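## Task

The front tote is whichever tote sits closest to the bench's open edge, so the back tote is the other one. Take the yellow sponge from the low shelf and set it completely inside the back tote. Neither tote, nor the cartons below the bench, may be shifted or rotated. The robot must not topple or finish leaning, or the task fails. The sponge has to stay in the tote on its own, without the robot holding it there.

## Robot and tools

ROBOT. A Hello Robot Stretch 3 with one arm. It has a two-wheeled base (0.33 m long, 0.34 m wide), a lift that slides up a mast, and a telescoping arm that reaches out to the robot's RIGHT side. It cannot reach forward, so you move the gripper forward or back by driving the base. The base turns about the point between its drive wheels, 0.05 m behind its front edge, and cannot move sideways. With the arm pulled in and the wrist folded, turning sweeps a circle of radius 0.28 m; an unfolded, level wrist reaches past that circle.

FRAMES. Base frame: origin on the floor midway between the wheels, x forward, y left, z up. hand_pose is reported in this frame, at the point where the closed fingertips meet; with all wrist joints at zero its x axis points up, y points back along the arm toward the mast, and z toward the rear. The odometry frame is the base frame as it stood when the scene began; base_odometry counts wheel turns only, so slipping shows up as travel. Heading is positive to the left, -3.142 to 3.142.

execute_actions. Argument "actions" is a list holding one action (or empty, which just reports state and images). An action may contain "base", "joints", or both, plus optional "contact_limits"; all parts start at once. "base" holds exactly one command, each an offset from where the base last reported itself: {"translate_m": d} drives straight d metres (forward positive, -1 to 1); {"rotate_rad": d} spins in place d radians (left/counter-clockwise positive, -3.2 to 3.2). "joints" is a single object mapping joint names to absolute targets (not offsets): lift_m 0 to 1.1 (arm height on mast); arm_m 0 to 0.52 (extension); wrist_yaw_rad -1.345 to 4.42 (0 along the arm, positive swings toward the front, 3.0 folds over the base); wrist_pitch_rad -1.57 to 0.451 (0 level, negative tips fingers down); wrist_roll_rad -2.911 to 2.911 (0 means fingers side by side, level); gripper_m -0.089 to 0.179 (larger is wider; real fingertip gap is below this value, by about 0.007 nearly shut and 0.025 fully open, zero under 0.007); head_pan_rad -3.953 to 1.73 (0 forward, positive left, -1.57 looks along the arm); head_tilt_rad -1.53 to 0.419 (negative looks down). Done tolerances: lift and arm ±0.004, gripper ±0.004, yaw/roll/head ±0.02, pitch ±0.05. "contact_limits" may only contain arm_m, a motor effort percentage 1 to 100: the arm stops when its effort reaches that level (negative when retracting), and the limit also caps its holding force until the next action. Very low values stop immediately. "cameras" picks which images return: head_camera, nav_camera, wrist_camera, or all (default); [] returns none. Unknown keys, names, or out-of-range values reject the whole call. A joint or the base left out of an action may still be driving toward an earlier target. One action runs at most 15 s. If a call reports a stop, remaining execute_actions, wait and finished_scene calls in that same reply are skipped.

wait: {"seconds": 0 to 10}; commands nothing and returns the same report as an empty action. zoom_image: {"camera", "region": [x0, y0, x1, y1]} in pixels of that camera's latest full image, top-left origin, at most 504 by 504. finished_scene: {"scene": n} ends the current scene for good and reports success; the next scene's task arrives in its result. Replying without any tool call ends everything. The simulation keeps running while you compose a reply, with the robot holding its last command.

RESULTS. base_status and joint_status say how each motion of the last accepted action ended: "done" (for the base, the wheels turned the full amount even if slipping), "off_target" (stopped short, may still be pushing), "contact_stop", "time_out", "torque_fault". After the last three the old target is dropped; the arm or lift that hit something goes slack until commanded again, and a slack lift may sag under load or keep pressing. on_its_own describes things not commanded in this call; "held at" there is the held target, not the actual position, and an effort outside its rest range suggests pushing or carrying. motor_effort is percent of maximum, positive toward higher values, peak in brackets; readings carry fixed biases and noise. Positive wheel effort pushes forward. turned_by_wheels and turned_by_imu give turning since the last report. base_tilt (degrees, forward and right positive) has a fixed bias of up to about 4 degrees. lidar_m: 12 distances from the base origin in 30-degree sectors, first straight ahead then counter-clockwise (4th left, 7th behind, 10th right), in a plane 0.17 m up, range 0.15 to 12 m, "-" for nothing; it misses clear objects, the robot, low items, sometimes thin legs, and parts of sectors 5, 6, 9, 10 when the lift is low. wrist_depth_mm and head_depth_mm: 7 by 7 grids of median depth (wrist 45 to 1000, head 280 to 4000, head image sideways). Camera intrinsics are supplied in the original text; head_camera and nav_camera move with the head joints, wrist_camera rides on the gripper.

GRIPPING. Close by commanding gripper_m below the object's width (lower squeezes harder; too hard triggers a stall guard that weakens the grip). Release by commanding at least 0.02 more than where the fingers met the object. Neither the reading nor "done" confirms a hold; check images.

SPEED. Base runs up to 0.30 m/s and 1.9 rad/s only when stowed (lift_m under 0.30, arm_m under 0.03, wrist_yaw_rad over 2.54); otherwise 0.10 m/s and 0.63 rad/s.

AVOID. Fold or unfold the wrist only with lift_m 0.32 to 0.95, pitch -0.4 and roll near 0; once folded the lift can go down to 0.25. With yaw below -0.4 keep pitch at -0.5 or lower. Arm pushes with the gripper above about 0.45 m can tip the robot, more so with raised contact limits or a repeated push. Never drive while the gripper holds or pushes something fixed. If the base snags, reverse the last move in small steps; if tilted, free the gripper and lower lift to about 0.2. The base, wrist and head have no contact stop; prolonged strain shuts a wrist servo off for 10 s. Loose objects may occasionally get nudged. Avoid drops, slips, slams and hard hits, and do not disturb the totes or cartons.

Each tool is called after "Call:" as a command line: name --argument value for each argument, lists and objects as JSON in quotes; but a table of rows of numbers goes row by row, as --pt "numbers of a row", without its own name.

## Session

Call:
execute_actions --actions '[]'

Scene clock: 0.00 s.
base_odometry: x=+0.000 y=+0.000 heading=+0.000 (m, m, rad; odometry frame)
turned_by_wheels: +0.000 (rad since the last result)
turned_by_imu: +0.000 (rad since the last result)
base_tilt: forward=-2.5 right=-0.2 (deg)
lidar_m: 2.53 1.11 1.10 1.21 1.89 1.71 2.13 1.74 1.15 1.22 1.86 2.35
head_depth_mm: 1715 2631 2598 2617 2595 2614 2381 / 1791 2739 2884 2839 2853 2828 2463 / 1893 2763 3153 3034 3053 3037 2497 / 1901 2735 3275 3190 3252 3237 2504 / 1910 2721 2890 2922 2912 2884 2464 / 1923 2525 2532 2600 2594 2623 2458 / 1944 2337 2331 2334 2340 2349 2224
base_status: not commanded
joint_positions: lift_m=+0.314 arm_m=+0.001 wrist_yaw_rad=+3.026 wrist_pitch_rad=-0.407 wrist_roll_rad=+0.000 gripper_m=+0.037 head_pan_rad=+0.002 head_tilt_rad=-0.003
joint_status: not commanded
motor_effort: left_wheel=+0 right_wheel=-1 lift_m=+19 arm_m=-1 wrist_yaw_rad=+0 wrist_pitch_rad=+5 wrist_roll_rad=+0 gripper_m=+1 head_pan_rad=+0 head_tilt_rad=+2 (%)
hand_pose: x=+0.0048 y=+0.0781 z=+0.3286 quat_wxyz=(+0.183, +0.699, +0.103, +0.683) (m; base frame)
wrist_depth_mm: - - - - - - - / - - - - - - 889 / - - - - - - 948 / 827 802 841 852 863 863 867 / 661 675 703 672 689 703 715 / 558 569 - 566 576 568 581 / 481 497 - 503 479 502 504
pictures: head_camera (sideways: a quarter turn clockwise sets it upright), nav_camera (sideways: a quarter turn counterclockwise sets it upright), wrist_camera
Images, in order (width x height): head_camera 896x504, nav_camera 672x504, wrist_camera 644x364.

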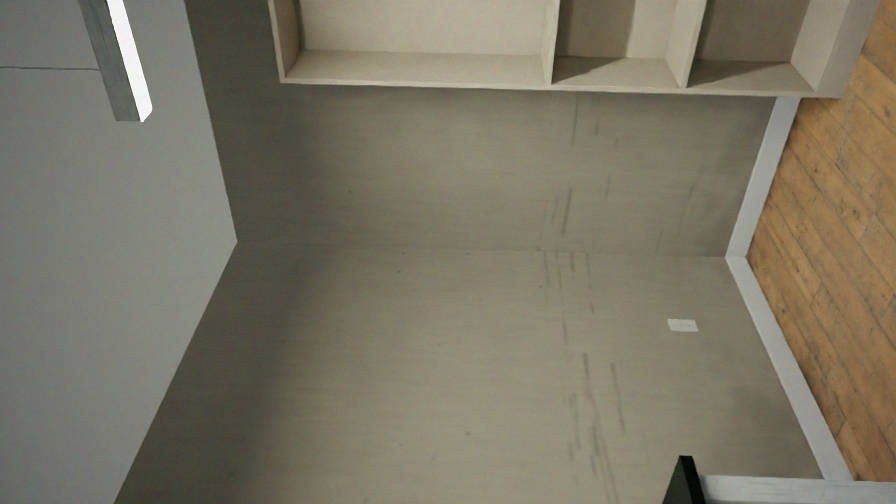

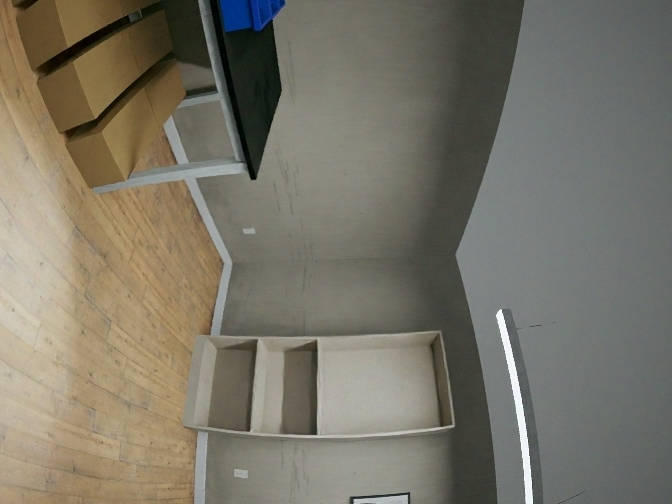

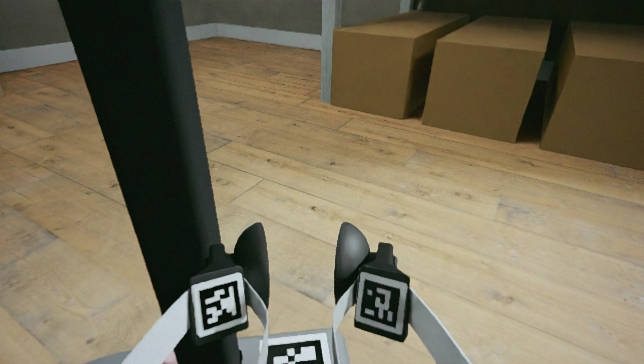

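Call:
execute_actions --actions '[{"joints": {"head_pan_rad": 1.2, "head_tilt_rad": -0.5}}]' --cameras '["head_camera", "nav_camera"]'

Call:
execute_actions --actions '[{"joints": {"head_pan_rad": -1.6, "head_tilt_rad": -0.5}}]' --cameras '["head_camera", "nav_camera"]'

Call:
execute_actions --actions '[{"joints": {"head_pan_rad": -3.1, "head_tilt_rad": -0.5}}]' --cameras '["head_camera", "nav_camera"]'

Scene clock: 3.00 s.
base_odometry: x=+0.000 y=+0.000 heading=+0.000 (m, m, rad; odometry frame)
turned_by_wheels: +0.000 (rad since the last result)
turned_by_imu: +0.000 (rad since the last result)
base_tilt: forward=-2.5 right=-0.2 (deg)
lidar_m: 2.53 1.11 1.11 1.21 1.90 1.71 2.14 1.74 1.15 1.22 1.84 2.35
head_depth_mm: 1661 1770 1091 2076 1779 1405 1387 / 1718 1852 1226 2107 1760 1466 1383 / 1771 1890 1407 2188 1691 1455 1373 / 1834 1960 1386 2211 1743 1538 1365 / 1886 2026 1374 2417 1673 1561 1372 / 1920 2094 1355 2377 1589 1604 1357 / 1981 2152 2337 2531 2087 1645 1359
base_status: not commanded
joint_positions: lift_m=+0.314 arm_m=+0.001 wrist_yaw_rad=+3.026 wrist_pitch_rad=-0.407 wrist_roll_rad=+0.000 gripper_m=+0.037 head_pan_rad=+1.193 head_tilt_rad=-0.493
joint_status: all done
motor_effort: left_wheel=+0(0) right_wheel=+0(0) lift_m=+19(19) arm_m=-1(0) wrist_yaw_rad=+1(0) wrist_pitch_rad=+5(5) wrist_roll_rad=+0(0) gripper_m=+0(1) head_pan_rad=+5(56) head_tilt_rad=-3(30) (%)
hand_pose: x=+0.0048 y=+0.0781 z=+0.3286 quat_wxyz=(+0.183, +0.699, +0.103, +0.683) (m; base frame)
wrist_depth_mm: - - - - - - - / - - - - - - 881 / - - - - - - 953 / 815 799 853 842 856 894 915 / 676 682 703 679 672 698 695 / 567 568 - 560 582 579 595 / 485 506 - 505 472 494 493
pictures: head_camera (sideways: a quarter turn clockwise sets it upright), nav_camera (sideways: a quarter turn counterclockwise sets it upright)
Images, in order (width x height): head_camera 896x504, nav_camera 672x504.

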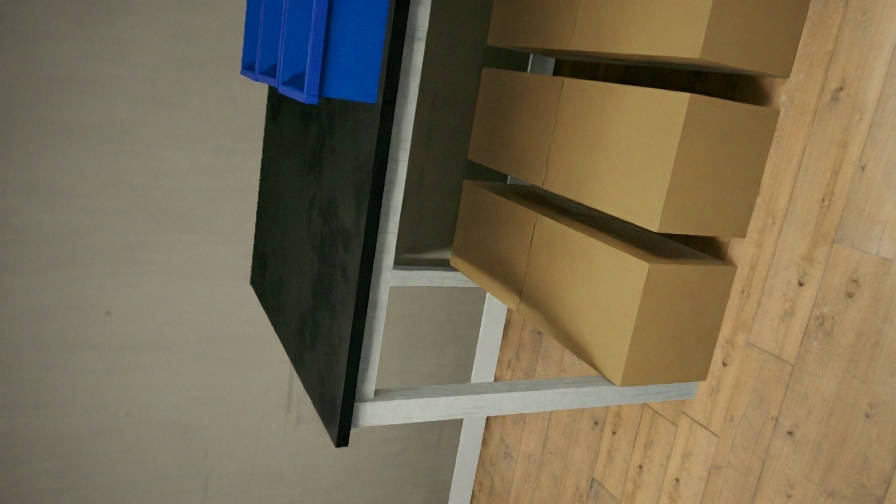

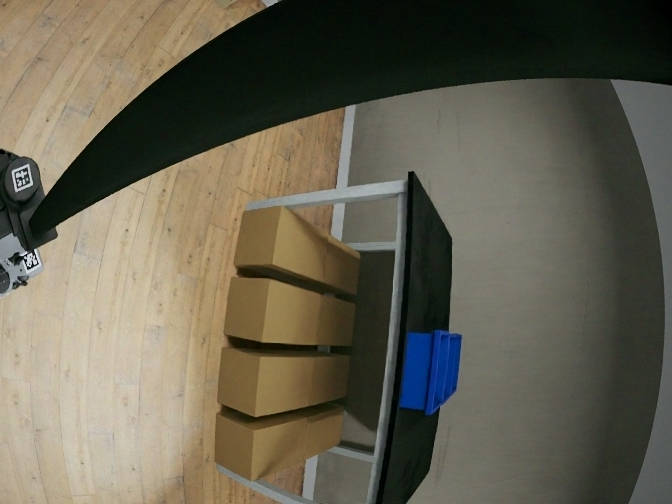

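Scene clock: 4.90 s.
base_odometry: x=+0.000 y=+0.000 heading=+0.000 (m, m, rad; odometry frame)
turned_by_wheels: +0.000 (rad since the last result)
turned_by_imu: +0.000 (rad since the last result)
base_tilt: forward=-2.6 right=-0.2 (deg)
lidar_m: 2.52 1.11 1.10 1.20 1.90 1.71 2.14 1.74 1.15 1.22 1.85 2.35
head_depth_mm: 1554 1641 1461 1210 1293 1401 1397 / 1654 1749 1436 1294 1389 1541 1386 / 1745 1870 1424 1396 1520 1629 1377 / 1876 2003 1469 1511 1670 1663 1375 / 2024 2162 1552 1662 1829 1660 1363 / 2182 2370 1668 1811 1985 1654 1365 / 2386 2589 1802 2023 2097 1654 1355
base_status: not commanded
joint_positions: lift_m=+0.314 arm_m=+0.001 wrist_yaw_rad=+3.026 wrist_pitch_rad=-0.407 wrist_roll_rad=+0.000 gripper_m=+0.037 head_pan_rad=-1.593 head_tilt_rad=-0.494
joint_status: all done
motor_effort: left_wheel=+0(0) right_wheel=+0(0) lift_m=+19(19) arm_m=+0(1) wrist_yaw_rad=+1(0) wrist_pitch_rad=+5(5) wrist_roll_rad=+0(0) gripper_m=+0(0) head_pan_rad=-5(57) head_tilt_rad=-4(3) (%)
hand_pose: x=+0.0048 y=+0.0781 z=+0.3286 quat_wxyz=(+0.183, +0.699, +0.103, +0.683) (m; base frame)
wrist_depth_mm: - - - - - - - / - - - - - - 911 / - - - - - - 969 / 814 798 846 849 840 862 868 / 670 671 700 667 698 698 696 / 562 555 - 569 587 589 580 / 482 494 - 505 484 508 503
pictures: head_camera (sideways: a quarter turn clockwise sets it upright), nav_camera (sideways: a quarter turn counterclockwise sets it upright)
Images, in order (width x height): head_camera 896x504, nav_camera 672x504.

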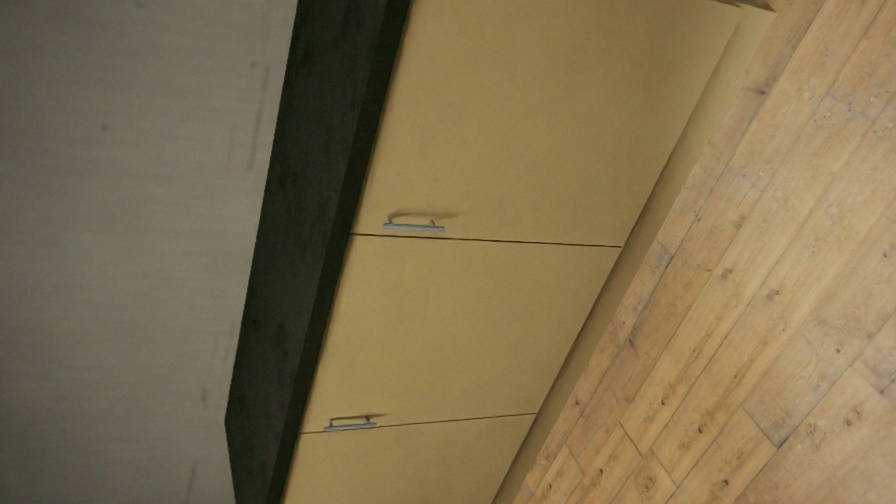

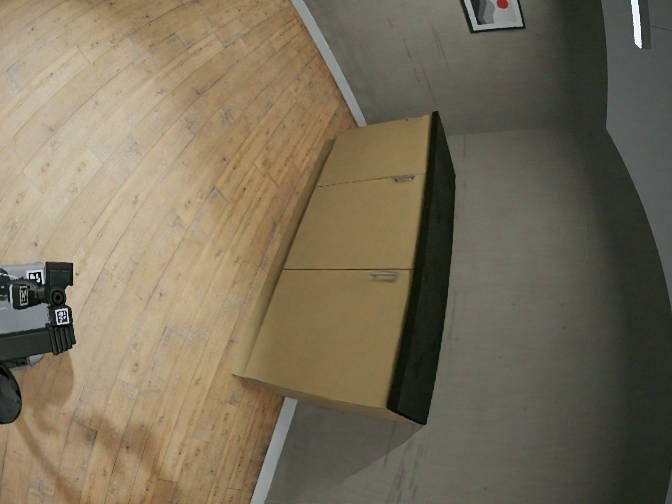

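Scene clock: 6.23 s.
base_odometry: x=+0.000 y=+0.000 heading=+0.000 (m, m, rad; odometry frame)
turned_by_wheels: +0.000 (rad since the last result)
turned_by_imu: +0.000 (rad since the last result)
base_tilt: forward=-2.5 right=-0.1 (deg)
lidar_m: 2.52 1.11 1.11 1.21 1.90 1.71 2.14 1.74 1.15 1.22 1.85 2.35
head_depth_mm: 1941 2086 2204 2059 2053 1679 1390 / 2061 2235 2364 2530 2139 1688 1388 / 2229 2395 2566 2686 2148 1679 1388 / 2252 2477 2681 2787 2126 1666 1379 / 2029 2194 2333 2516 2114 1666 1366 / 1867 1979 2140 2287 2108 1648 1360 / 1688 1812 1923 2080 2094 1653 1357
base_status: not commanded
joint_positions: lift_m=+0.314 arm_m=+0.001 wrist_yaw_rad=+3.026 wrist_pitch_rad=-0.407 wrist_roll_rad=+0.000 gripper_m=+0.037 head_pan_rad=-3.093 head_tilt_rad=-0.494
joint_status: all done
motor_effort: left_wheel=+0(0) right_wheel=+0(0) lift_m=+19(19) arm_m=+0(0) wrist_yaw_rad=+0(0) wrist_pitch_rad=+5(5) wrist_roll_rad=+0(0) gripper_m=+1(1) head_pan_rad=-5(57) head_tilt_rad=-3(3) (%)
hand_pose: x=+0.0048 y=+0.0781 z=+0.3286 quat_wxyz=(+0.183, +0.699, +0.103, +0.683) (m; base frame)
wrist_depth_mm: - - - - - - - / - - - - - - 883 / - - - - - - 932 / 816 807 848 854 850 872 887 / 665 678 694 693 677 679 706 / 560 558 - 579 589 583 587 / 489 502 - 506 476 506 504
pictures: head_camera (sideways: a quarter turn clockwise sets it upright), nav_camera (sideways: a quarter turn counterclockwise sets it upright)
Images, in order (width x height): head_camera 896x504, nav_camera 672x504.

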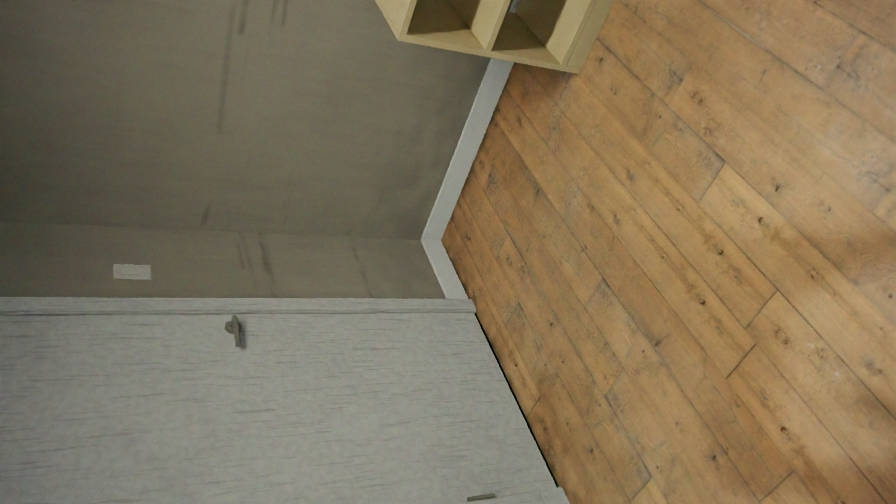

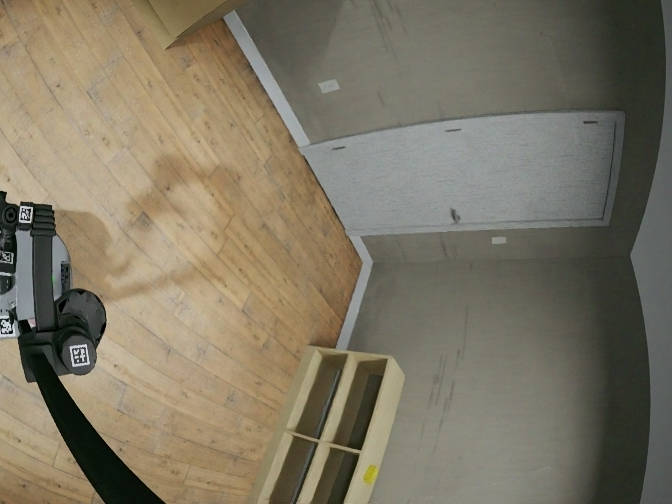

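Call:
execute_actions --actions '[{"joints": {"head_pan_rad": -3.75, "head_tilt_rad": -0.4}}]' --cameras '["head_camera", "nav_camera"]'

Scene clock: 7.77 s.
base_odometry: x=+0.000 y=+0.000 heading=+0.000 (m, m, rad; odometry frame)
turned_by_wheels: +0.000 (rad since the last result)
turned_by_imu: +0.000 (rad since the last result)
base_tilt: forward=-2.4 right=-0.2 (deg)
lidar_m: 2.53 1.11 1.11 1.21 1.90 1.71 2.13 1.74 1.15 1.22 1.85 2.34
head_depth_mm: 1804 1922 2048 2143 2167 1862 1519 / 1810 1928 2080 2146 2090 1838 1477 / 1826 1934 2091 2162 2062 1833 1468 / 1828 1944 2072 2172 2082 1815 1465 / 1850 1953 2106 2146 2051 1835 1459 / 1856 1976 2126 2155 2058 1792 1449 / 1858 2007 2137 2231 2127 1806 1448
base_status: not commanded
joint_positions: lift_m=+0.314 arm_m=+0.001 wrist_yaw_rad=+3.026 wrist_pitch_rad=-0.407 wrist_roll_rad=+0.000 gripper_m=+0.037 head_pan_rad=-3.743 head_tilt_rad=-0.409
joint_status: all done
motor_effort: left_wheel=+0(0) right_wheel=-1(1) lift_m=+19(19) arm_m=+0(0) wrist_yaw_rad=+0(0) wrist_pitch_rad=+5(5) wrist_roll_rad=+0(0) gripper_m=+0(0) head_pan_rad=-5(53) head_tilt_rad=+4(14) (%)
hand_pose: x=+0.0048 y=+0.0781 z=+0.3286 quat_wxyz=(+0.183, +0.699, +0.103, +0.683) (m; base frame)
wrist_depth_mm: - - - - - - - / - - - - - - 895 / - - - - - - 954 / 809 805 840 843 861 879 882 / 675 677 706 672 677 702 706 / 557 551 - 573 588 568 587 / 482 502 - 510 481 500 508
pictures: head_camera (sideways: a quarter turn clockwise sets it upright), nav_camera (sideways: a quarter turn counterclockwise sets it upright)
Images, in order (width x height): head_camera 896x504, nav_camera 672x504.

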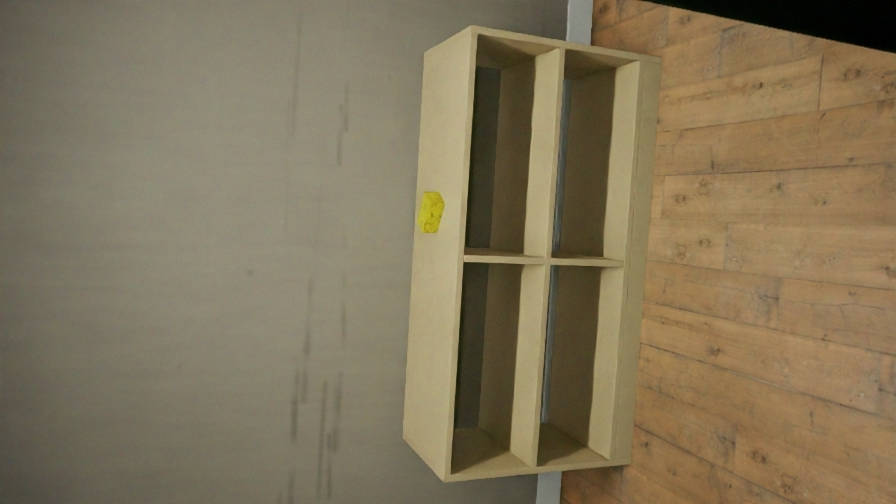

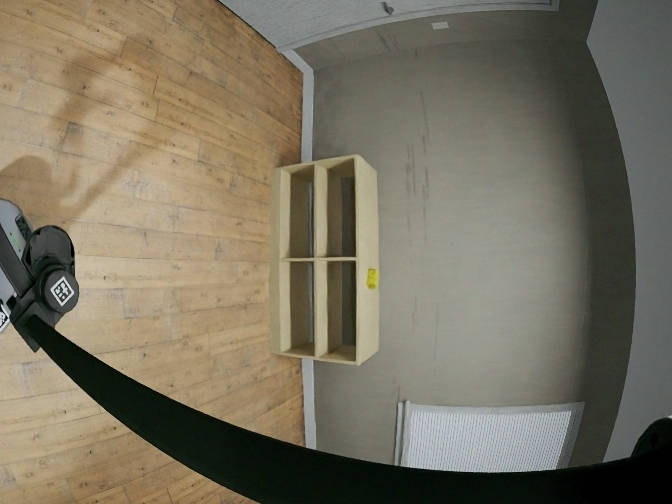

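Call:
zoom_image --camera "head_camera" --region '[370, 150, 510, 290]'

Region (370, 150, 510, 290) of head_camera's 896x504 image, scaled by 3.600, with more detail than that image has.

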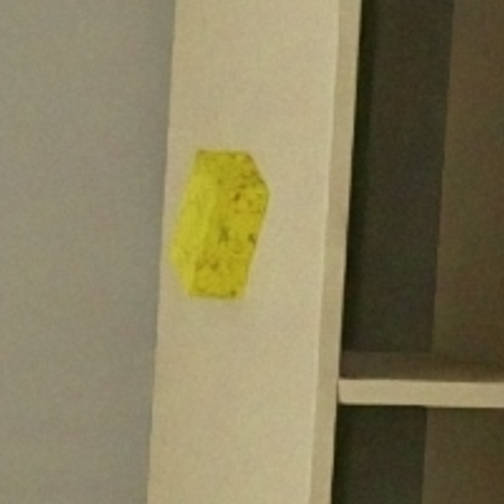

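Call:
execute_actions --actions '[{"base": {"rotate_rad": -0.434}, "joints": {"lift_m": 0.28, "head_pan_rad": -3.2, "head_tilt_rad": -0.5, "gripper_m": 0.15}}]' --cameras '["nav_camera"]'

Call:
execute_actions --actions '[{"base": {"translate_m": -1.0}}]' --cameras '["head_camera", "nav_camera"]'

Scene clock: 59.87 s.
base_odometry: x=+0.000 y=+0.000 heading=-0.434 (m, m, rad; odometry frame)
turned_by_wheels: -0.434 (rad since the last result)
turned_by_imu: -0.432 (rad since the last result)
base_tilt: forward=-2.5 right=-0.2 (deg)
lidar_m: 2.35 1.30 1.11 1.10 1.26 1.77 1.71 2.01 1.73 1.15 1.27 2.09
head_depth_mm: 1766 1893 2049 1981 2014 1681 1400 / 1779 1912 2046 1965 2031 1697 1382 / 1816 1957 2068 2072 2046 1669 1383 / 1855 1989 2115 2167 2079 1668 1375 / 1865 2021 2148 2278 2106 1668 1374 / 1892 2079 2222 2222 2078 1650 1359 / 1936 2101 2290 2509 2096 1647 1365
base_status: done
joint_positions: lift_m=+0.281 arm_m=+0.001 wrist_yaw_rad=+3.026 wrist_pitch_rad=-0.408 wrist_roll_rad=+0.000 gripper_m=+0.150 head_pan_rad=-3.207 head_tilt_rad=-0.494
joint_status: all done
motor_effort: left_wheel=+3(10) right_wheel=-2(6) lift_m=+11(18) arm_m=+0(0) wrist_yaw_rad=+0(0) wrist_pitch_rad=+5(5) wrist_roll_rad=+0(0) gripper_m=+1(85) head_pan_rad=+5(49) head_tilt_rad=-3(13) (%)
hand_pose: x=+0.0048 y=+0.0781 z=+0.2956 quat_wxyz=(+0.183, +0.699, +0.103, +0.683) (m; base frame)
wrist_depth_mm: - - - - - - - / - - - - - - - / - - - - - - - / 752 763 774 766 793 789 803 / 601 651 615 624 633 674 647 / 534 - 531 530 530 - 541 / - - - - 450 446 469
pictures: nav_camera (sideways: a quarter turn counterclockwise sets it upright)
Images, in order (width x height): nav_camera 672x504.

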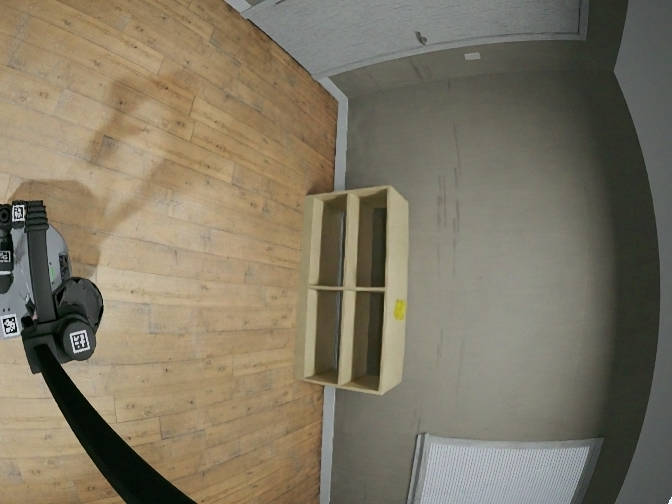

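Scene clock: 64.90 s.
base_odometry: x=-0.907 y=+0.420 heading=-0.434 (m, m, rad; odometry frame)
turned_by_wheels: +0.000 (rad since the last result)
turned_by_imu: -0.003 (rad since the last result)
base_tilt: forward=-2.5 right=-0.2 (deg)
lidar_m: 3.33 1.57 1.39 2.25 1.11 0.75 0.98 0.88 1.48 1.47 1.47 1.70
head_depth_mm: 937 1004 1091 1183 1147 988 1100 / 948 1022 1099 1194 1140 988 1101 / 963 1036 1124 1225 1139 1151 1202 / 980 1054 1143 1257 1128 1153 1230 / 992 1072 1164 1278 1122 1181 1251 / 1009 1088 1193 1297 1108 1183 1285 / 1033 1109 1208 1331 1146 1140 1269
base_status: done
joint_positions: lift_m=+0.281 arm_m=+0.001 wrist_yaw_rad=+3.026 wrist_pitch_rad=-0.408 wrist_roll_rad=+0.000 gripper_m=+0.150 head_pan_rad=-3.207 head_tilt_rad=-0.495
joint_status: not commanded
motor_effort: left_wheel=+3(7) right_wheel=-2(8) lift_m=+11(10) arm_m=-1(0) wrist_yaw_rad=+0(0) wrist_pitch_rad=+5(5) wrist_roll_rad=+0(0) gripper_m=+0(1) head_pan_rad=+4(4) head_tilt_rad=-3(3) (%)
hand_pose: x=+0.0048 y=+0.0781 z=+0.2956 quat_wxyz=(+0.183, +0.699, +0.103, +0.683) (m; base frame)
wrist_depth_mm: - - - - - - - / - - - - - - - / 871 - - - - - - / 763 750 771 791 796 805 829 / 614 650 621 641 636 674 657 / 534 - 523 533 536 - 543 / - - - - 458 440 474
pictures: head_camera (sideways: a quarter turn clockwise sets it upright), nav_camera (sideways: a quarter turn counterclockwise sets it upright)
Images, in order (width x height): head_camera 896x504, nav_camera 672x504.

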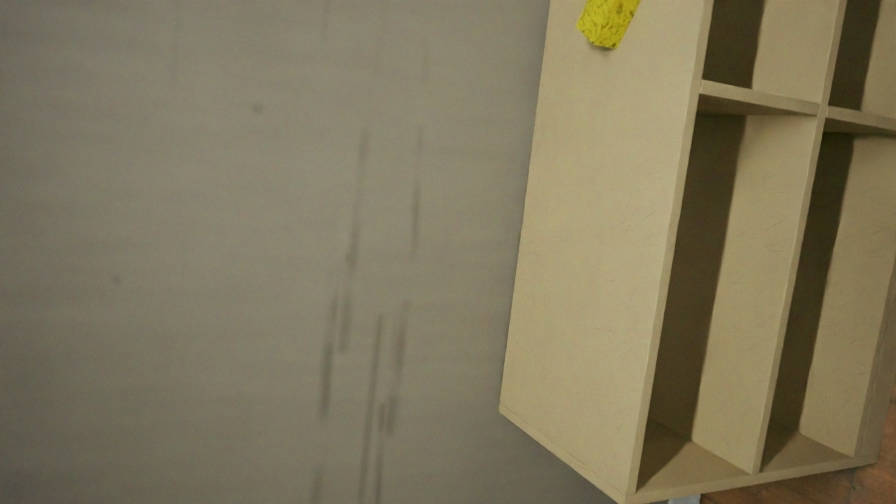

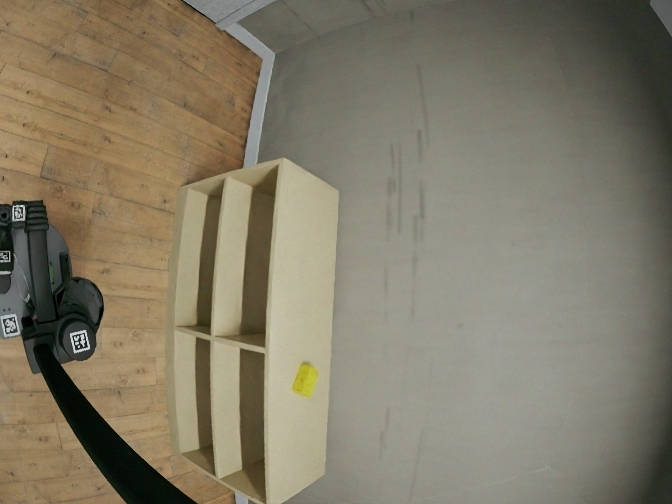

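Call:
execute_actions --actions '[{"joints": {"head_pan_rad": -3.6, "head_tilt_rad": -0.65}}]' --cameras '["head_camera"]'

Scene clock: 67.00 s.
base_odometry: x=-0.907 y=+0.420 heading=-0.434 (m, m, rad; odometry frame)
turned_by_wheels: +0.000 (rad since the last result)
turned_by_imu: +0.000 (rad since the last result)
base_tilt: forward=-2.5 right=+0.0 (deg)
lidar_m: 3.31 1.57 1.39 2.25 1.11 0.75 0.98 0.88 1.48 1.46 1.47 1.70
head_depth_mm: 1059 1175 1336 1221 1288 1415 1293 / 1031 1149 1287 1206 1246 1394 1257 / 1015 1121 1250 1201 1246 1366 1257 / 990 1095 1226 1118 1227 1324 1259 / 972 1076 1199 1186 1049 1282 1250 / 953 1053 1163 1183 1185 1275 1240 / 940 1026 1145 1175 1018 1277 1241
base_status: not commanded
joint_positions: lift_m=+0.281 arm_m=+0.001 wrist_yaw_rad=+3.026 wrist_pitch_rad=-0.408 wrist_roll_rad=+0.000 gripper_m=+0.150 head_pan_rad=-3.593 head_tilt_rad=-0.641
joint_status: all done
motor_effort: left_wheel=+3(3) right_wheel=-3(3) lift_m=+11(10) arm_m=+0(0) wrist_yaw_rad=+0(0) wrist_pitch_rad=+5(5) wrist_roll_rad=+0(0) gripper_m=+1(0) head_pan_rad=-5(41) head_tilt_rad=-4(18) (%)
hand_pose: x=+0.0048 y=+0.0781 z=+0.2956 quat_wxyz=(+0.183, +0.699, +0.103, +0.683) (m; base frame)
wrist_depth_mm: - - - - - - - / - - - - - - - / 857 - - - - - - / 754 766 769 782 797 799 828 / 618 658 636 626 634 654 649 / 540 - 521 527 542 - 540 / - - - - 456 443 478
pictures: head_camera (sideways: a quarter turn clockwise sets it upright)
Images, in order (width x height): head_camera 896x504.

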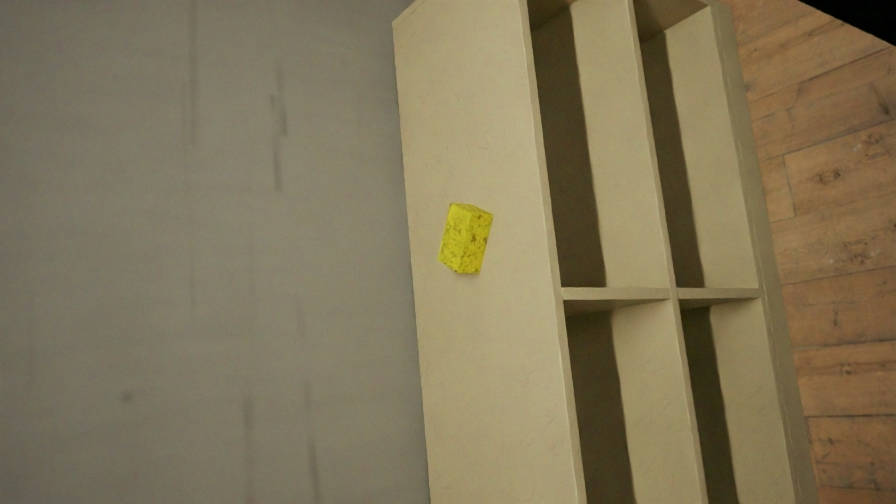

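Call:
zoom_image --camera "head_camera" --region '[390, 170, 530, 310]'

Region (390, 170, 530, 310) of head_camera's 896x504 image, scaled by 3.600, with more detail than that image has.

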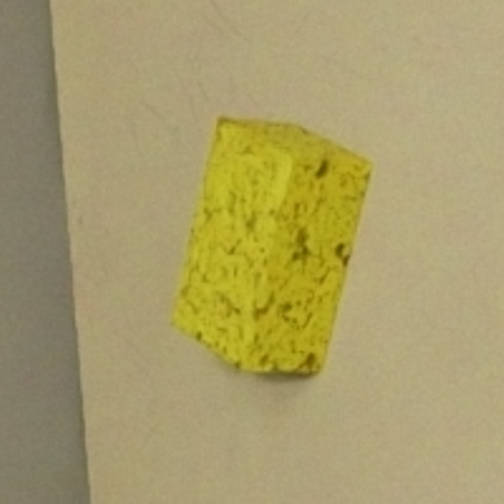

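Call:
execute_actions --actions '[{"base": {"translate_m": -0.40}, "joints": {"head_pan_rad": -1.57, "head_tilt_rad": -0.9}}]' --cameras '[]'

Call:
execute_actions --actions '[{"base": {"rotate_rad": -2.366}, "joints": {"lift_m": 0.76}}]' --cameras '["head_camera", "nav_camera"]'

Scene clock: 78.20 s.
base_odometry: x=-1.270 y=+0.588 heading=-0.434 (m, m, rad; odometry frame)
turned_by_wheels: +0.000 (rad since the last result)
turned_by_imu: -0.001 (rad since the last result)
base_tilt: forward=-2.5 right=-0.2 (deg)
lidar_m: 3.73 1.69 1.60 0.88 0.42 0.41 0.75 0.52 1.39 1.39 1.59 1.75
head_depth_mm: 1208 1369 1605 1720 1469 1286 1154 / 1236 1409 1639 1713 1486 1292 1148 / 1264 1446 1710 1704 1469 1283 1164 / 1306 1494 1752 1715 1468 1283 1155 / 1313 1532 1827 1700 1452 1273 1155 / 1373 1601 1849 1687 1460 1280 1143 / 1412 1631 1898 1687 1448 1273 1137
base_status: done
joint_positions: lift_m=+0.281 arm_m=+0.001 wrist_yaw_rad=+3.026 wrist_pitch_rad=-0.408 wrist_roll_rad=+0.000 gripper_m=+0.150 head_pan_rad=-1.577 head_tilt_rad=-0.889
joint_status: all done
motor_effort: left_wheel=+3(7) right_wheel=-3(7) lift_m=+10(11) arm_m=+0(1) wrist_yaw_rad=+0(0) wrist_pitch_rad=+5(5) wrist_roll_rad=+0(0) gripper_m=+0(1) head_pan_rad=+5(55) head_tilt_rad=-5(25) (%)
hand_pose: x=+0.0048 y=+0.0781 z=+0.2956 quat_wxyz=(+0.183, +0.699, +0.103, +0.683) (m; base frame)
wrist_depth_mm: 466 - - - - - - / 842 - - - - - - / 784 - 968 - - - - / 613 617 805 780 809 791 809 / 499 544 630 633 642 668 647 / 407 - 525 528 531 - 542 / - - - - 458 439 475
pictures: none
No camera images: the call's "cameras" was empty. Leave "cameras" out to get every camera's image.

Scene clock: 83.40 s.
base_odometry: x=-1.270 y=+0.588 heading=-2.799 (m, m, rad; odometry frame)
turned_by_wheels: -2.366 (rad since the last result)
turned_by_imu: -2.358 (rad since the last result)
base_tilt: forward=-2.5 right=-0.1 (deg)
lidar_m: 0.52 1.39 1.43 1.75 2.62 2.12 1.61 2.34 0.88 0.41 0.70 0.55
head_depth_mm: 968 1153 1077 945 1366 1362 - / 897 1061 1074 899 1123 - 1115 / 837 977 1066 895 1033 1247 1124 / 786 911 1026 853 800 996 - / 744 847 975 887 779 - 1127 / 703 796 927 879 762 918 1103 / 667 750 860 878 760 883 1050
base_status: done
joint_positions: lift_m=+0.759 arm_m=+0.001 wrist_yaw_rad=+3.026 wrist_pitch_rad=-0.408 wrist_roll_rad=+0.000 gripper_m=+0.150 head_pan_rad=-1.577 head_tilt_rad=-0.889
joint_status: all done
motor_effort: left_wheel=+3(10) right_wheel=-2(7) lift_m=+26(29) arm_m=-1(1) wrist_yaw_rad=+0(0) wrist_pitch_rad=+5(5) wrist_roll_rad=+0(0) gripper_m=+1(0) head_pan_rad=+4(5) head_tilt_rad=-6(5) (%)
hand_pose: x=+0.0048 y=+0.0781 z=+0.7745 quat_wxyz=(+0.183, +0.699, +0.103, +0.683) (m; base frame)
wrist_depth_mm: - - - - - - - / - - - - - - - / - - - - - - - / - - - - - - - / - - - - - - - / - - - - - - - / - 951 950 977 971 959 -
pictures: head_camera (sideways: a quarter turn clockwise sets it upright), nav_camera (sideways: a quarter turn counterclockwise sets it upright)
Images, in order (width x height): head_camera 896x504, nav_camera 672x504.

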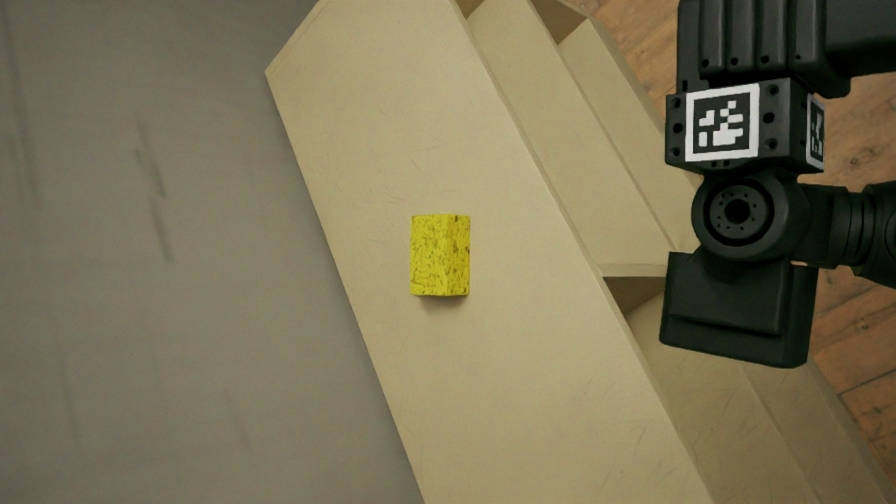

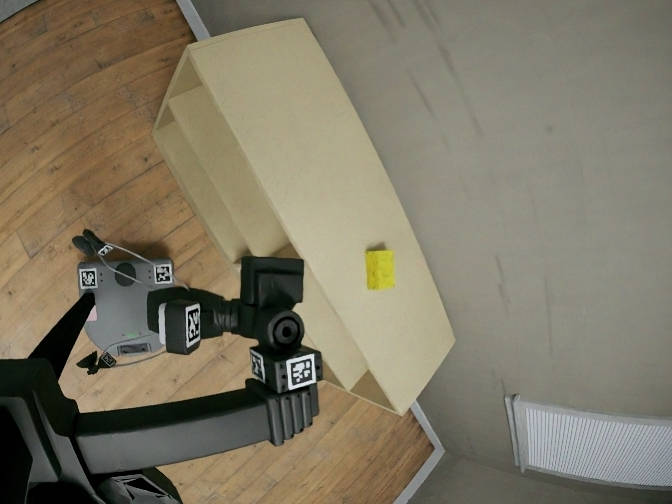

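Call:
execute_actions --actions '[{"base": {"translate_m": 0.03}, "joints": {"wrist_yaw_rad": 0.0, "arm_m": 0.2, "gripper_m": 0.179}}]'

Scene clock: 89.20 s.
base_odometry: x=-1.299 y=+0.578 heading=-2.799 (m, m, rad; odometry frame)
turned_by_wheels: +0.000 (rad since the last result)
turned_by_imu: +0.000 (rad since the last result)
base_tilt: forward=-2.5 right=-0.1 (deg)
lidar_m: 0.49 1.36 1.40 1.75 2.55 2.15 1.64 2.37 0.89 0.41 0.73 0.51
head_depth_mm: 946 1130 1078 941 - - - / 874 1033 1068 - 1092 1272 1149 / 818 959 1065 - 1027 1240 1153 / 771 888 1026 - 791 1116 1144 / 727 834 969 877 766 953 1124 / 683 782 905 885 760 903 1102 / 649 732 842 882 762 701 1034
base_status: done
joint_positions: lift_m=+0.759 arm_m=+0.200 wrist_yaw_rad=+0.003 wrist_pitch_rad=-0.408 wrist_roll_rad=+0.000 gripper_m=+0.179 head_pan_rad=-1.577 head_tilt_rad=-0.889
joint_status: all done
motor_effort: left_wheel=+3(8) right_wheel=-3(3) lift_m=+27(27) arm_m=+2(2) wrist_yaw_rad=-3(6) wrist_pitch_rad=+5(5) wrist_roll_rad=+0(0) gripper_m=+0(82) head_pan_rad=+5(4) head_tilt_rad=-6(6) (%)
hand_pose: x=-0.0209 y=-0.5704 z=+0.7745 quat_wxyz=(+0.693, +0.144, -0.692, -0.143) (m; base frame)
wrist_depth_mm: 276 311 349 405 488 606 771 / 290 326 372 436 529 684 893 / 308 345 401 477 576 776 - / 326 371 428 514 546 555 - / 342 390 433 437 435 452 441 / - 355 356 356 362 363 370 / - 306 305 258 301 310 -
pictures: head_camera (sideways: a quarter turn clockwise sets it upright), nav_camera (sideways: a quarter turn counterclockwise sets it upright), wrist_camera
Images, in order (width x height): head_camera 896x504, nav_camera 672x504, wrist_camera 644x364.

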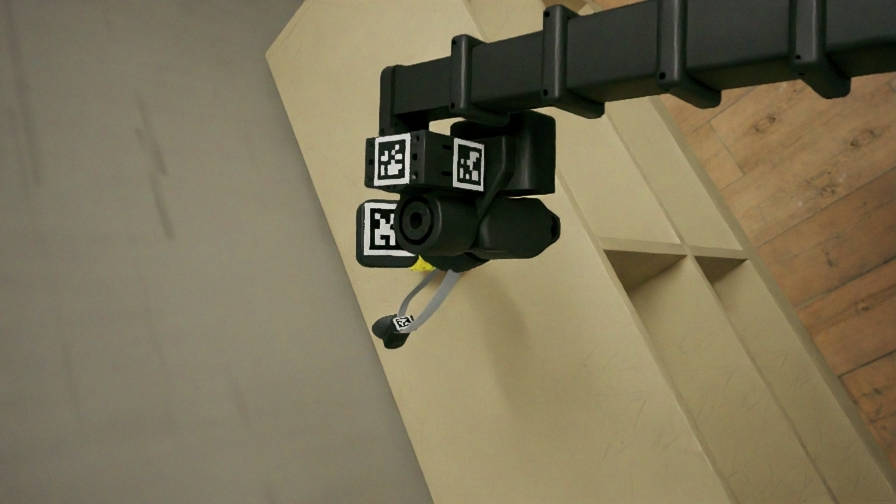

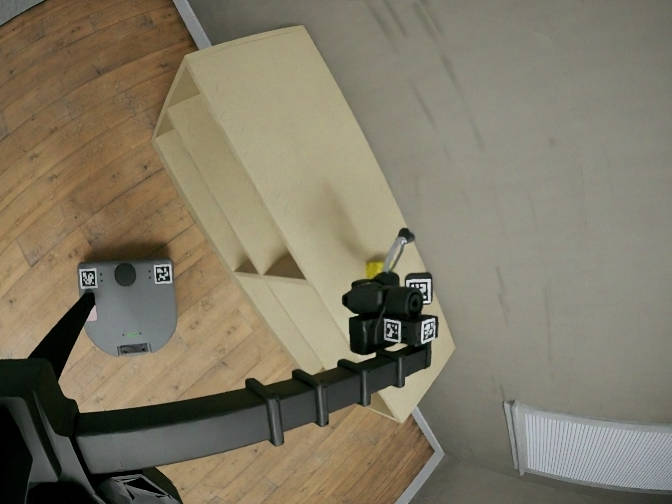

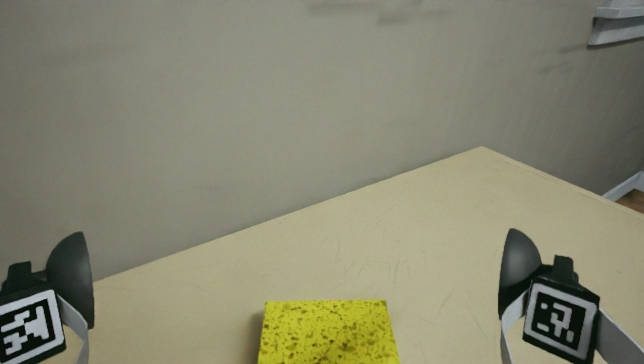

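Call:
execute_actions --actions '[{"base": {"translate_m": -0.017}, "joints": {"arm_m": 0.23, "wrist_pitch_rad": -0.5, "lift_m": 0.72}}]' --cameras '["wrist_camera", "nav_camera"]'

Scene clock: 93.77 s.
base_odometry: x=-1.283 y=+0.584 heading=-2.799 (m, m, rad; odometry frame)
turned_by_wheels: +0.000 (rad since the last result)
turned_by_imu: +0.000 (rad since the last result)
base_tilt: forward=-2.5 right=+0.0 (deg)
lidar_m: 0.51 1.37 1.41 1.75 2.60 2.13 1.62 2.36 0.89 0.41 0.74 0.53
head_depth_mm: 954 1146 1070 943 1348 - - / 888 1049 1074 - - 1261 1157 / 831 974 1064 - 1049 1244 1146 / 779 902 1012 - 797 1163 1147 / 735 842 977 866 764 971 1125 / 698 791 915 886 762 909 1100 / 657 743 849 878 757 703 1048
base_status: done
joint_positions: lift_m=+0.721 arm_m=+0.230 wrist_yaw_rad=+0.002 wrist_pitch_rad=-0.511 wrist_roll_rad=+0.000 gripper_m=+0.179 head_pan_rad=-1.577 head_tilt_rad=-0.889
joint_status: all done
motor_effort: left_wheel=+2(4) right_wheel=-2(7) lift_m=+11(25) arm_m=+2(3) wrist_yaw_rad=-2(3) wrist_pitch_rad=+4(3) wrist_roll_rad=+0(0) gripper_m=+0(1) head_pan_rad=+4(5) head_tilt_rad=-5(5) (%)
hand_pose: x=-0.0211 y=-0.5864 z=+0.7129 quat_wxyz=(+0.684, +0.180, -0.684, -0.178) (m; base frame)
wrist_depth_mm: 271 303 345 394 471 591 781 / 287 319 371 438 520 664 933 / 307 344 407 459 475 485 945 / 328 362 374 376 383 385 394 / 316 312 313 316 322 330 325 / - 266 229 219 273 276 279 / - 236 208 202 236 240 -
pictures: nav_camera (sideways: a quarter turn counterclockwise sets it upright), wrist_camera
Images, in order (width x height): nav_camera 672x504, wrist_camera 644x364.

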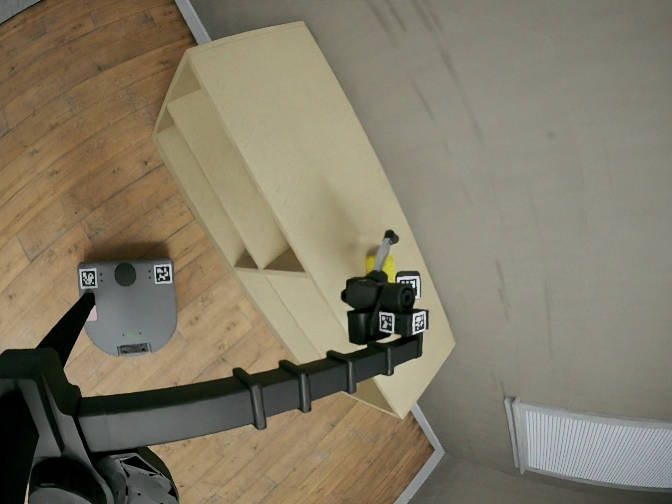

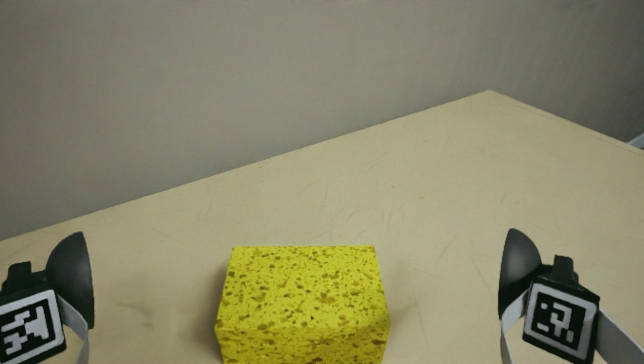

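Call:
execute_actions --actions '[{"joints": {"arm_m": 0.264, "lift_m": 0.648}}]' --cameras '["wrist_camera", "head_camera"]'

Scene clock: 97.73 s.
base_odometry: x=-1.283 y=+0.584 heading=-2.799 (m, m, rad; odometry frame)
turned_by_wheels: +0.000 (rad since the last result)
turned_by_imu: +0.000 (rad since the last result)
base_tilt: forward=-2.5 right=-0.2 (deg)
lidar_m: 0.50 1.37 1.41 1.75 2.60 2.14 1.62 2.35 0.88 0.41 0.74 0.53
head_depth_mm: 955 1138 1078 941 1368 1308 1178 / 891 1051 1073 919 - - - / 831 972 1065 949 1049 1253 1151 / 780 905 1013 914 799 1163 1141 / 735 842 968 880 762 971 1124 / 693 788 915 885 762 901 1112 / 658 742 854 881 761 704 1047
base_status: not commanded
joint_positions: lift_m=+0.649 arm_m=+0.264 wrist_yaw_rad=+0.002 wrist_pitch_rad=-0.512 wrist_roll_rad=+0.000 gripper_m=+0.179 head_pan_rad=-1.577 head_tilt_rad=-0.889
joint_status: all done
motor_effort: left_wheel=+3(3) right_wheel=-3(2) lift_m=+10(11) arm_m=+3(2) wrist_yaw_rad=-2(2) wrist_pitch_rad=+4(4) wrist_roll_rad=+0(0) gripper_m=+1(1) head_pan_rad=+4(3) head_tilt_rad=-5(5) (%)
hand_pose: x=-0.0211 y=-0.6203 z=+0.6408 quat_wxyz=(+0.684, +0.180, -0.684, -0.179) (m; base frame)
wrist_depth_mm: 251 276 318 370 440 546 709 / 268 295 342 393 434 443 478 / 281 309 319 323 328 329 338 / 250 253 258 260 262 265 270 / 218 214 152 155 207 226 224 / - 183 132 133 139 188 192 / - 158 136 139 147 165 -
pictures: head_camera (sideways: a quarter turn clockwise sets it upright), wrist_camera
Images, in order (width x height): head_camera 896x504, wrist_camera 644x364.

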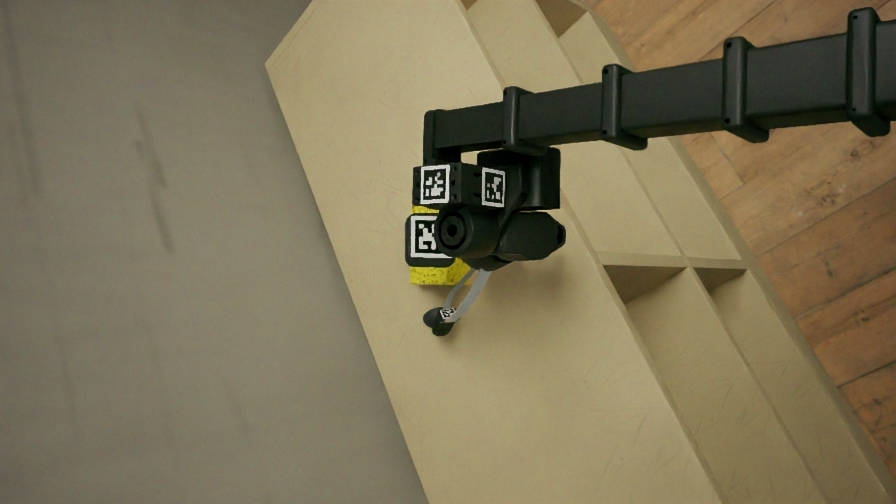

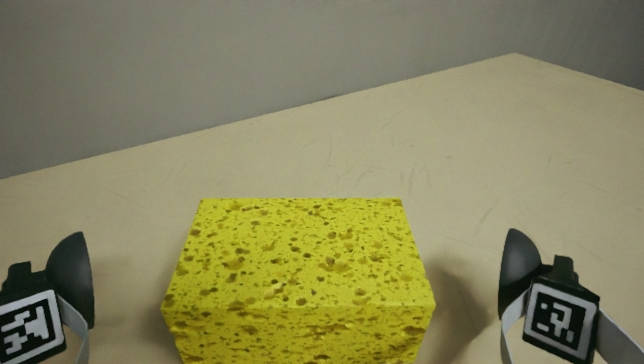

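Call:
execute_actions --actions '[{"joints": {"gripper_m": 0.085}}]' --cameras '["wrist_camera"]'

Scene clock: 100.23 s.
base_odometry: x=-1.283 y=+0.584 heading=-2.799 (m, m, rad; odometry frame)
turned_by_wheels: +0.000 (rad since the last result)
turned_by_imu: +0.000 (rad since the last result)
base_tilt: forward=-2.5 right=-0.1 (deg)
lidar_m: 0.50 1.37 1.41 1.75 2.60 2.13 1.62 2.35 0.88 0.41 0.73 0.54
head_depth_mm: 959 1146 1081 945 1356 1305 1174 / 888 1054 1069 920 - - - / 830 973 1059 944 1054 1244 1150 / 783 900 1005 912 797 1161 1138 / 734 838 981 885 764 970 1128 / 694 788 921 885 761 900 1103 / 658 741 851 879 757 705 1049
base_status: not commanded
joint_positions: lift_m=+0.649 arm_m=+0.264 wrist_yaw_rad=+0.002 wrist_pitch_rad=-0.512 wrist_roll_rad=+0.000 gripper_m=+0.086 head_pan_rad=-1.577 head_tilt_rad=-0.889
joint_status: all done
motor_effort: left_wheel=+3(3) right_wheel=-3(3) lift_m=+11(10) arm_m=+2(3) wrist_yaw_rad=-2(2) wrist_pitch_rad=+4(4) wrist_roll_rad=+0(0) gripper_m=-9(85) head_pan_rad=+5(4) head_tilt_rad=-6(5) (%)
hand_pose: x=-0.0211 y=-0.6202 z=+0.6407 quat_wxyz=(+0.684, +0.180, -0.684, -0.179) (m; base frame)
wrist_depth_mm: 251 276 315 370 439 549 722 / 264 296 343 400 439 440 478 / 279 305 318 319 327 331 336 / 250 251 254 259 262 266 270 / 212 213 153 154 161 223 223 / 182 - 132 133 133 190 192 / - 153 135 138 145 161 169
pictures: wrist_camera
Images, in order (width x height): wrist_camera 644x364.

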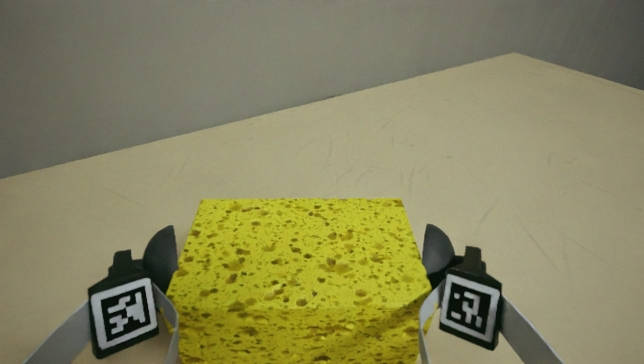

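Call:
execute_actions --actions '[{"joints": {"lift_m": 0.72}}]' --cameras '["wrist_camera"]'

Scene clock: 108.97 s.
base_odometry: x=-1.283 y=+0.584 heading=-2.799 (m, m, rad; odometry frame)
turned_by_wheels: +0.000 (rad since the last result)
turned_by_imu: +0.000 (rad since the last result)
base_tilt: forward=-2.5 right=-0.1 (deg)
lidar_m: 0.50 1.37 1.41 1.75 2.59 2.13 1.62 2.36 0.88 0.41 0.73 0.53
head_depth_mm: 959 1150 1075 945 1351 - - / 889 1052 1071 - 1097 1268 1154 / 828 971 1067 - 1036 1240 1154 / 779 902 1035 842 796 1155 1153 / 734 841 980 883 766 969 1123 / 695 793 916 883 760 905 1098 / 658 743 858 883 756 704 1048
base_status: not commanded
joint_positions: lift_m=+0.719 arm_m=+0.264 wrist_yaw_rad=+0.002 wrist_pitch_rad=-0.513 wrist_roll_rad=+0.000 gripper_m=+0.086 head_pan_rad=-1.577 head_tilt_rad=-0.889
joint_status: all done
motor_effort: left_wheel=+3(3) right_wheel=-2(2) lift_m=+27(28) arm_m=+3(2) wrist_yaw_rad=-2(2) wrist_pitch_rad=+5(5) wrist_roll_rad=+0(0) gripper_m=-9(9) head_pan_rad=+6(5) head_tilt_rad=-6(5) (%)
hand_pose: x=-0.0211 y=-0.6201 z=+0.7113 quat_wxyz=(+0.684, +0.180, -0.683, -0.179) (m; base frame)
wrist_depth_mm: 250 277 313 363 441 546 722 / 266 295 340 398 485 619 874 / 278 317 371 436 470 473 959 / 303 343 375 375 377 383 390 / 307 309 152 154 161 318 325 / 265 - 131 133 134 272 277 / 233 224 135 138 145 233 244
pictures: wrist_camera
Images, in order (width x height): wrist_camera 644x364.

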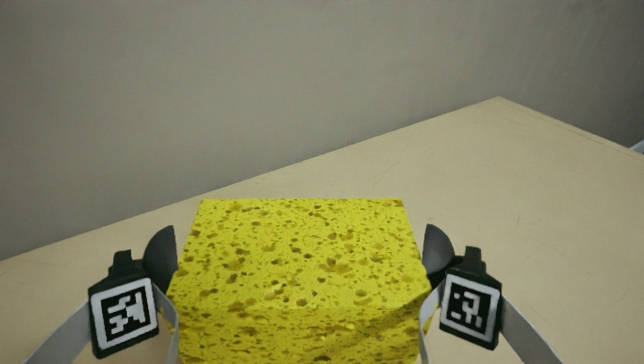

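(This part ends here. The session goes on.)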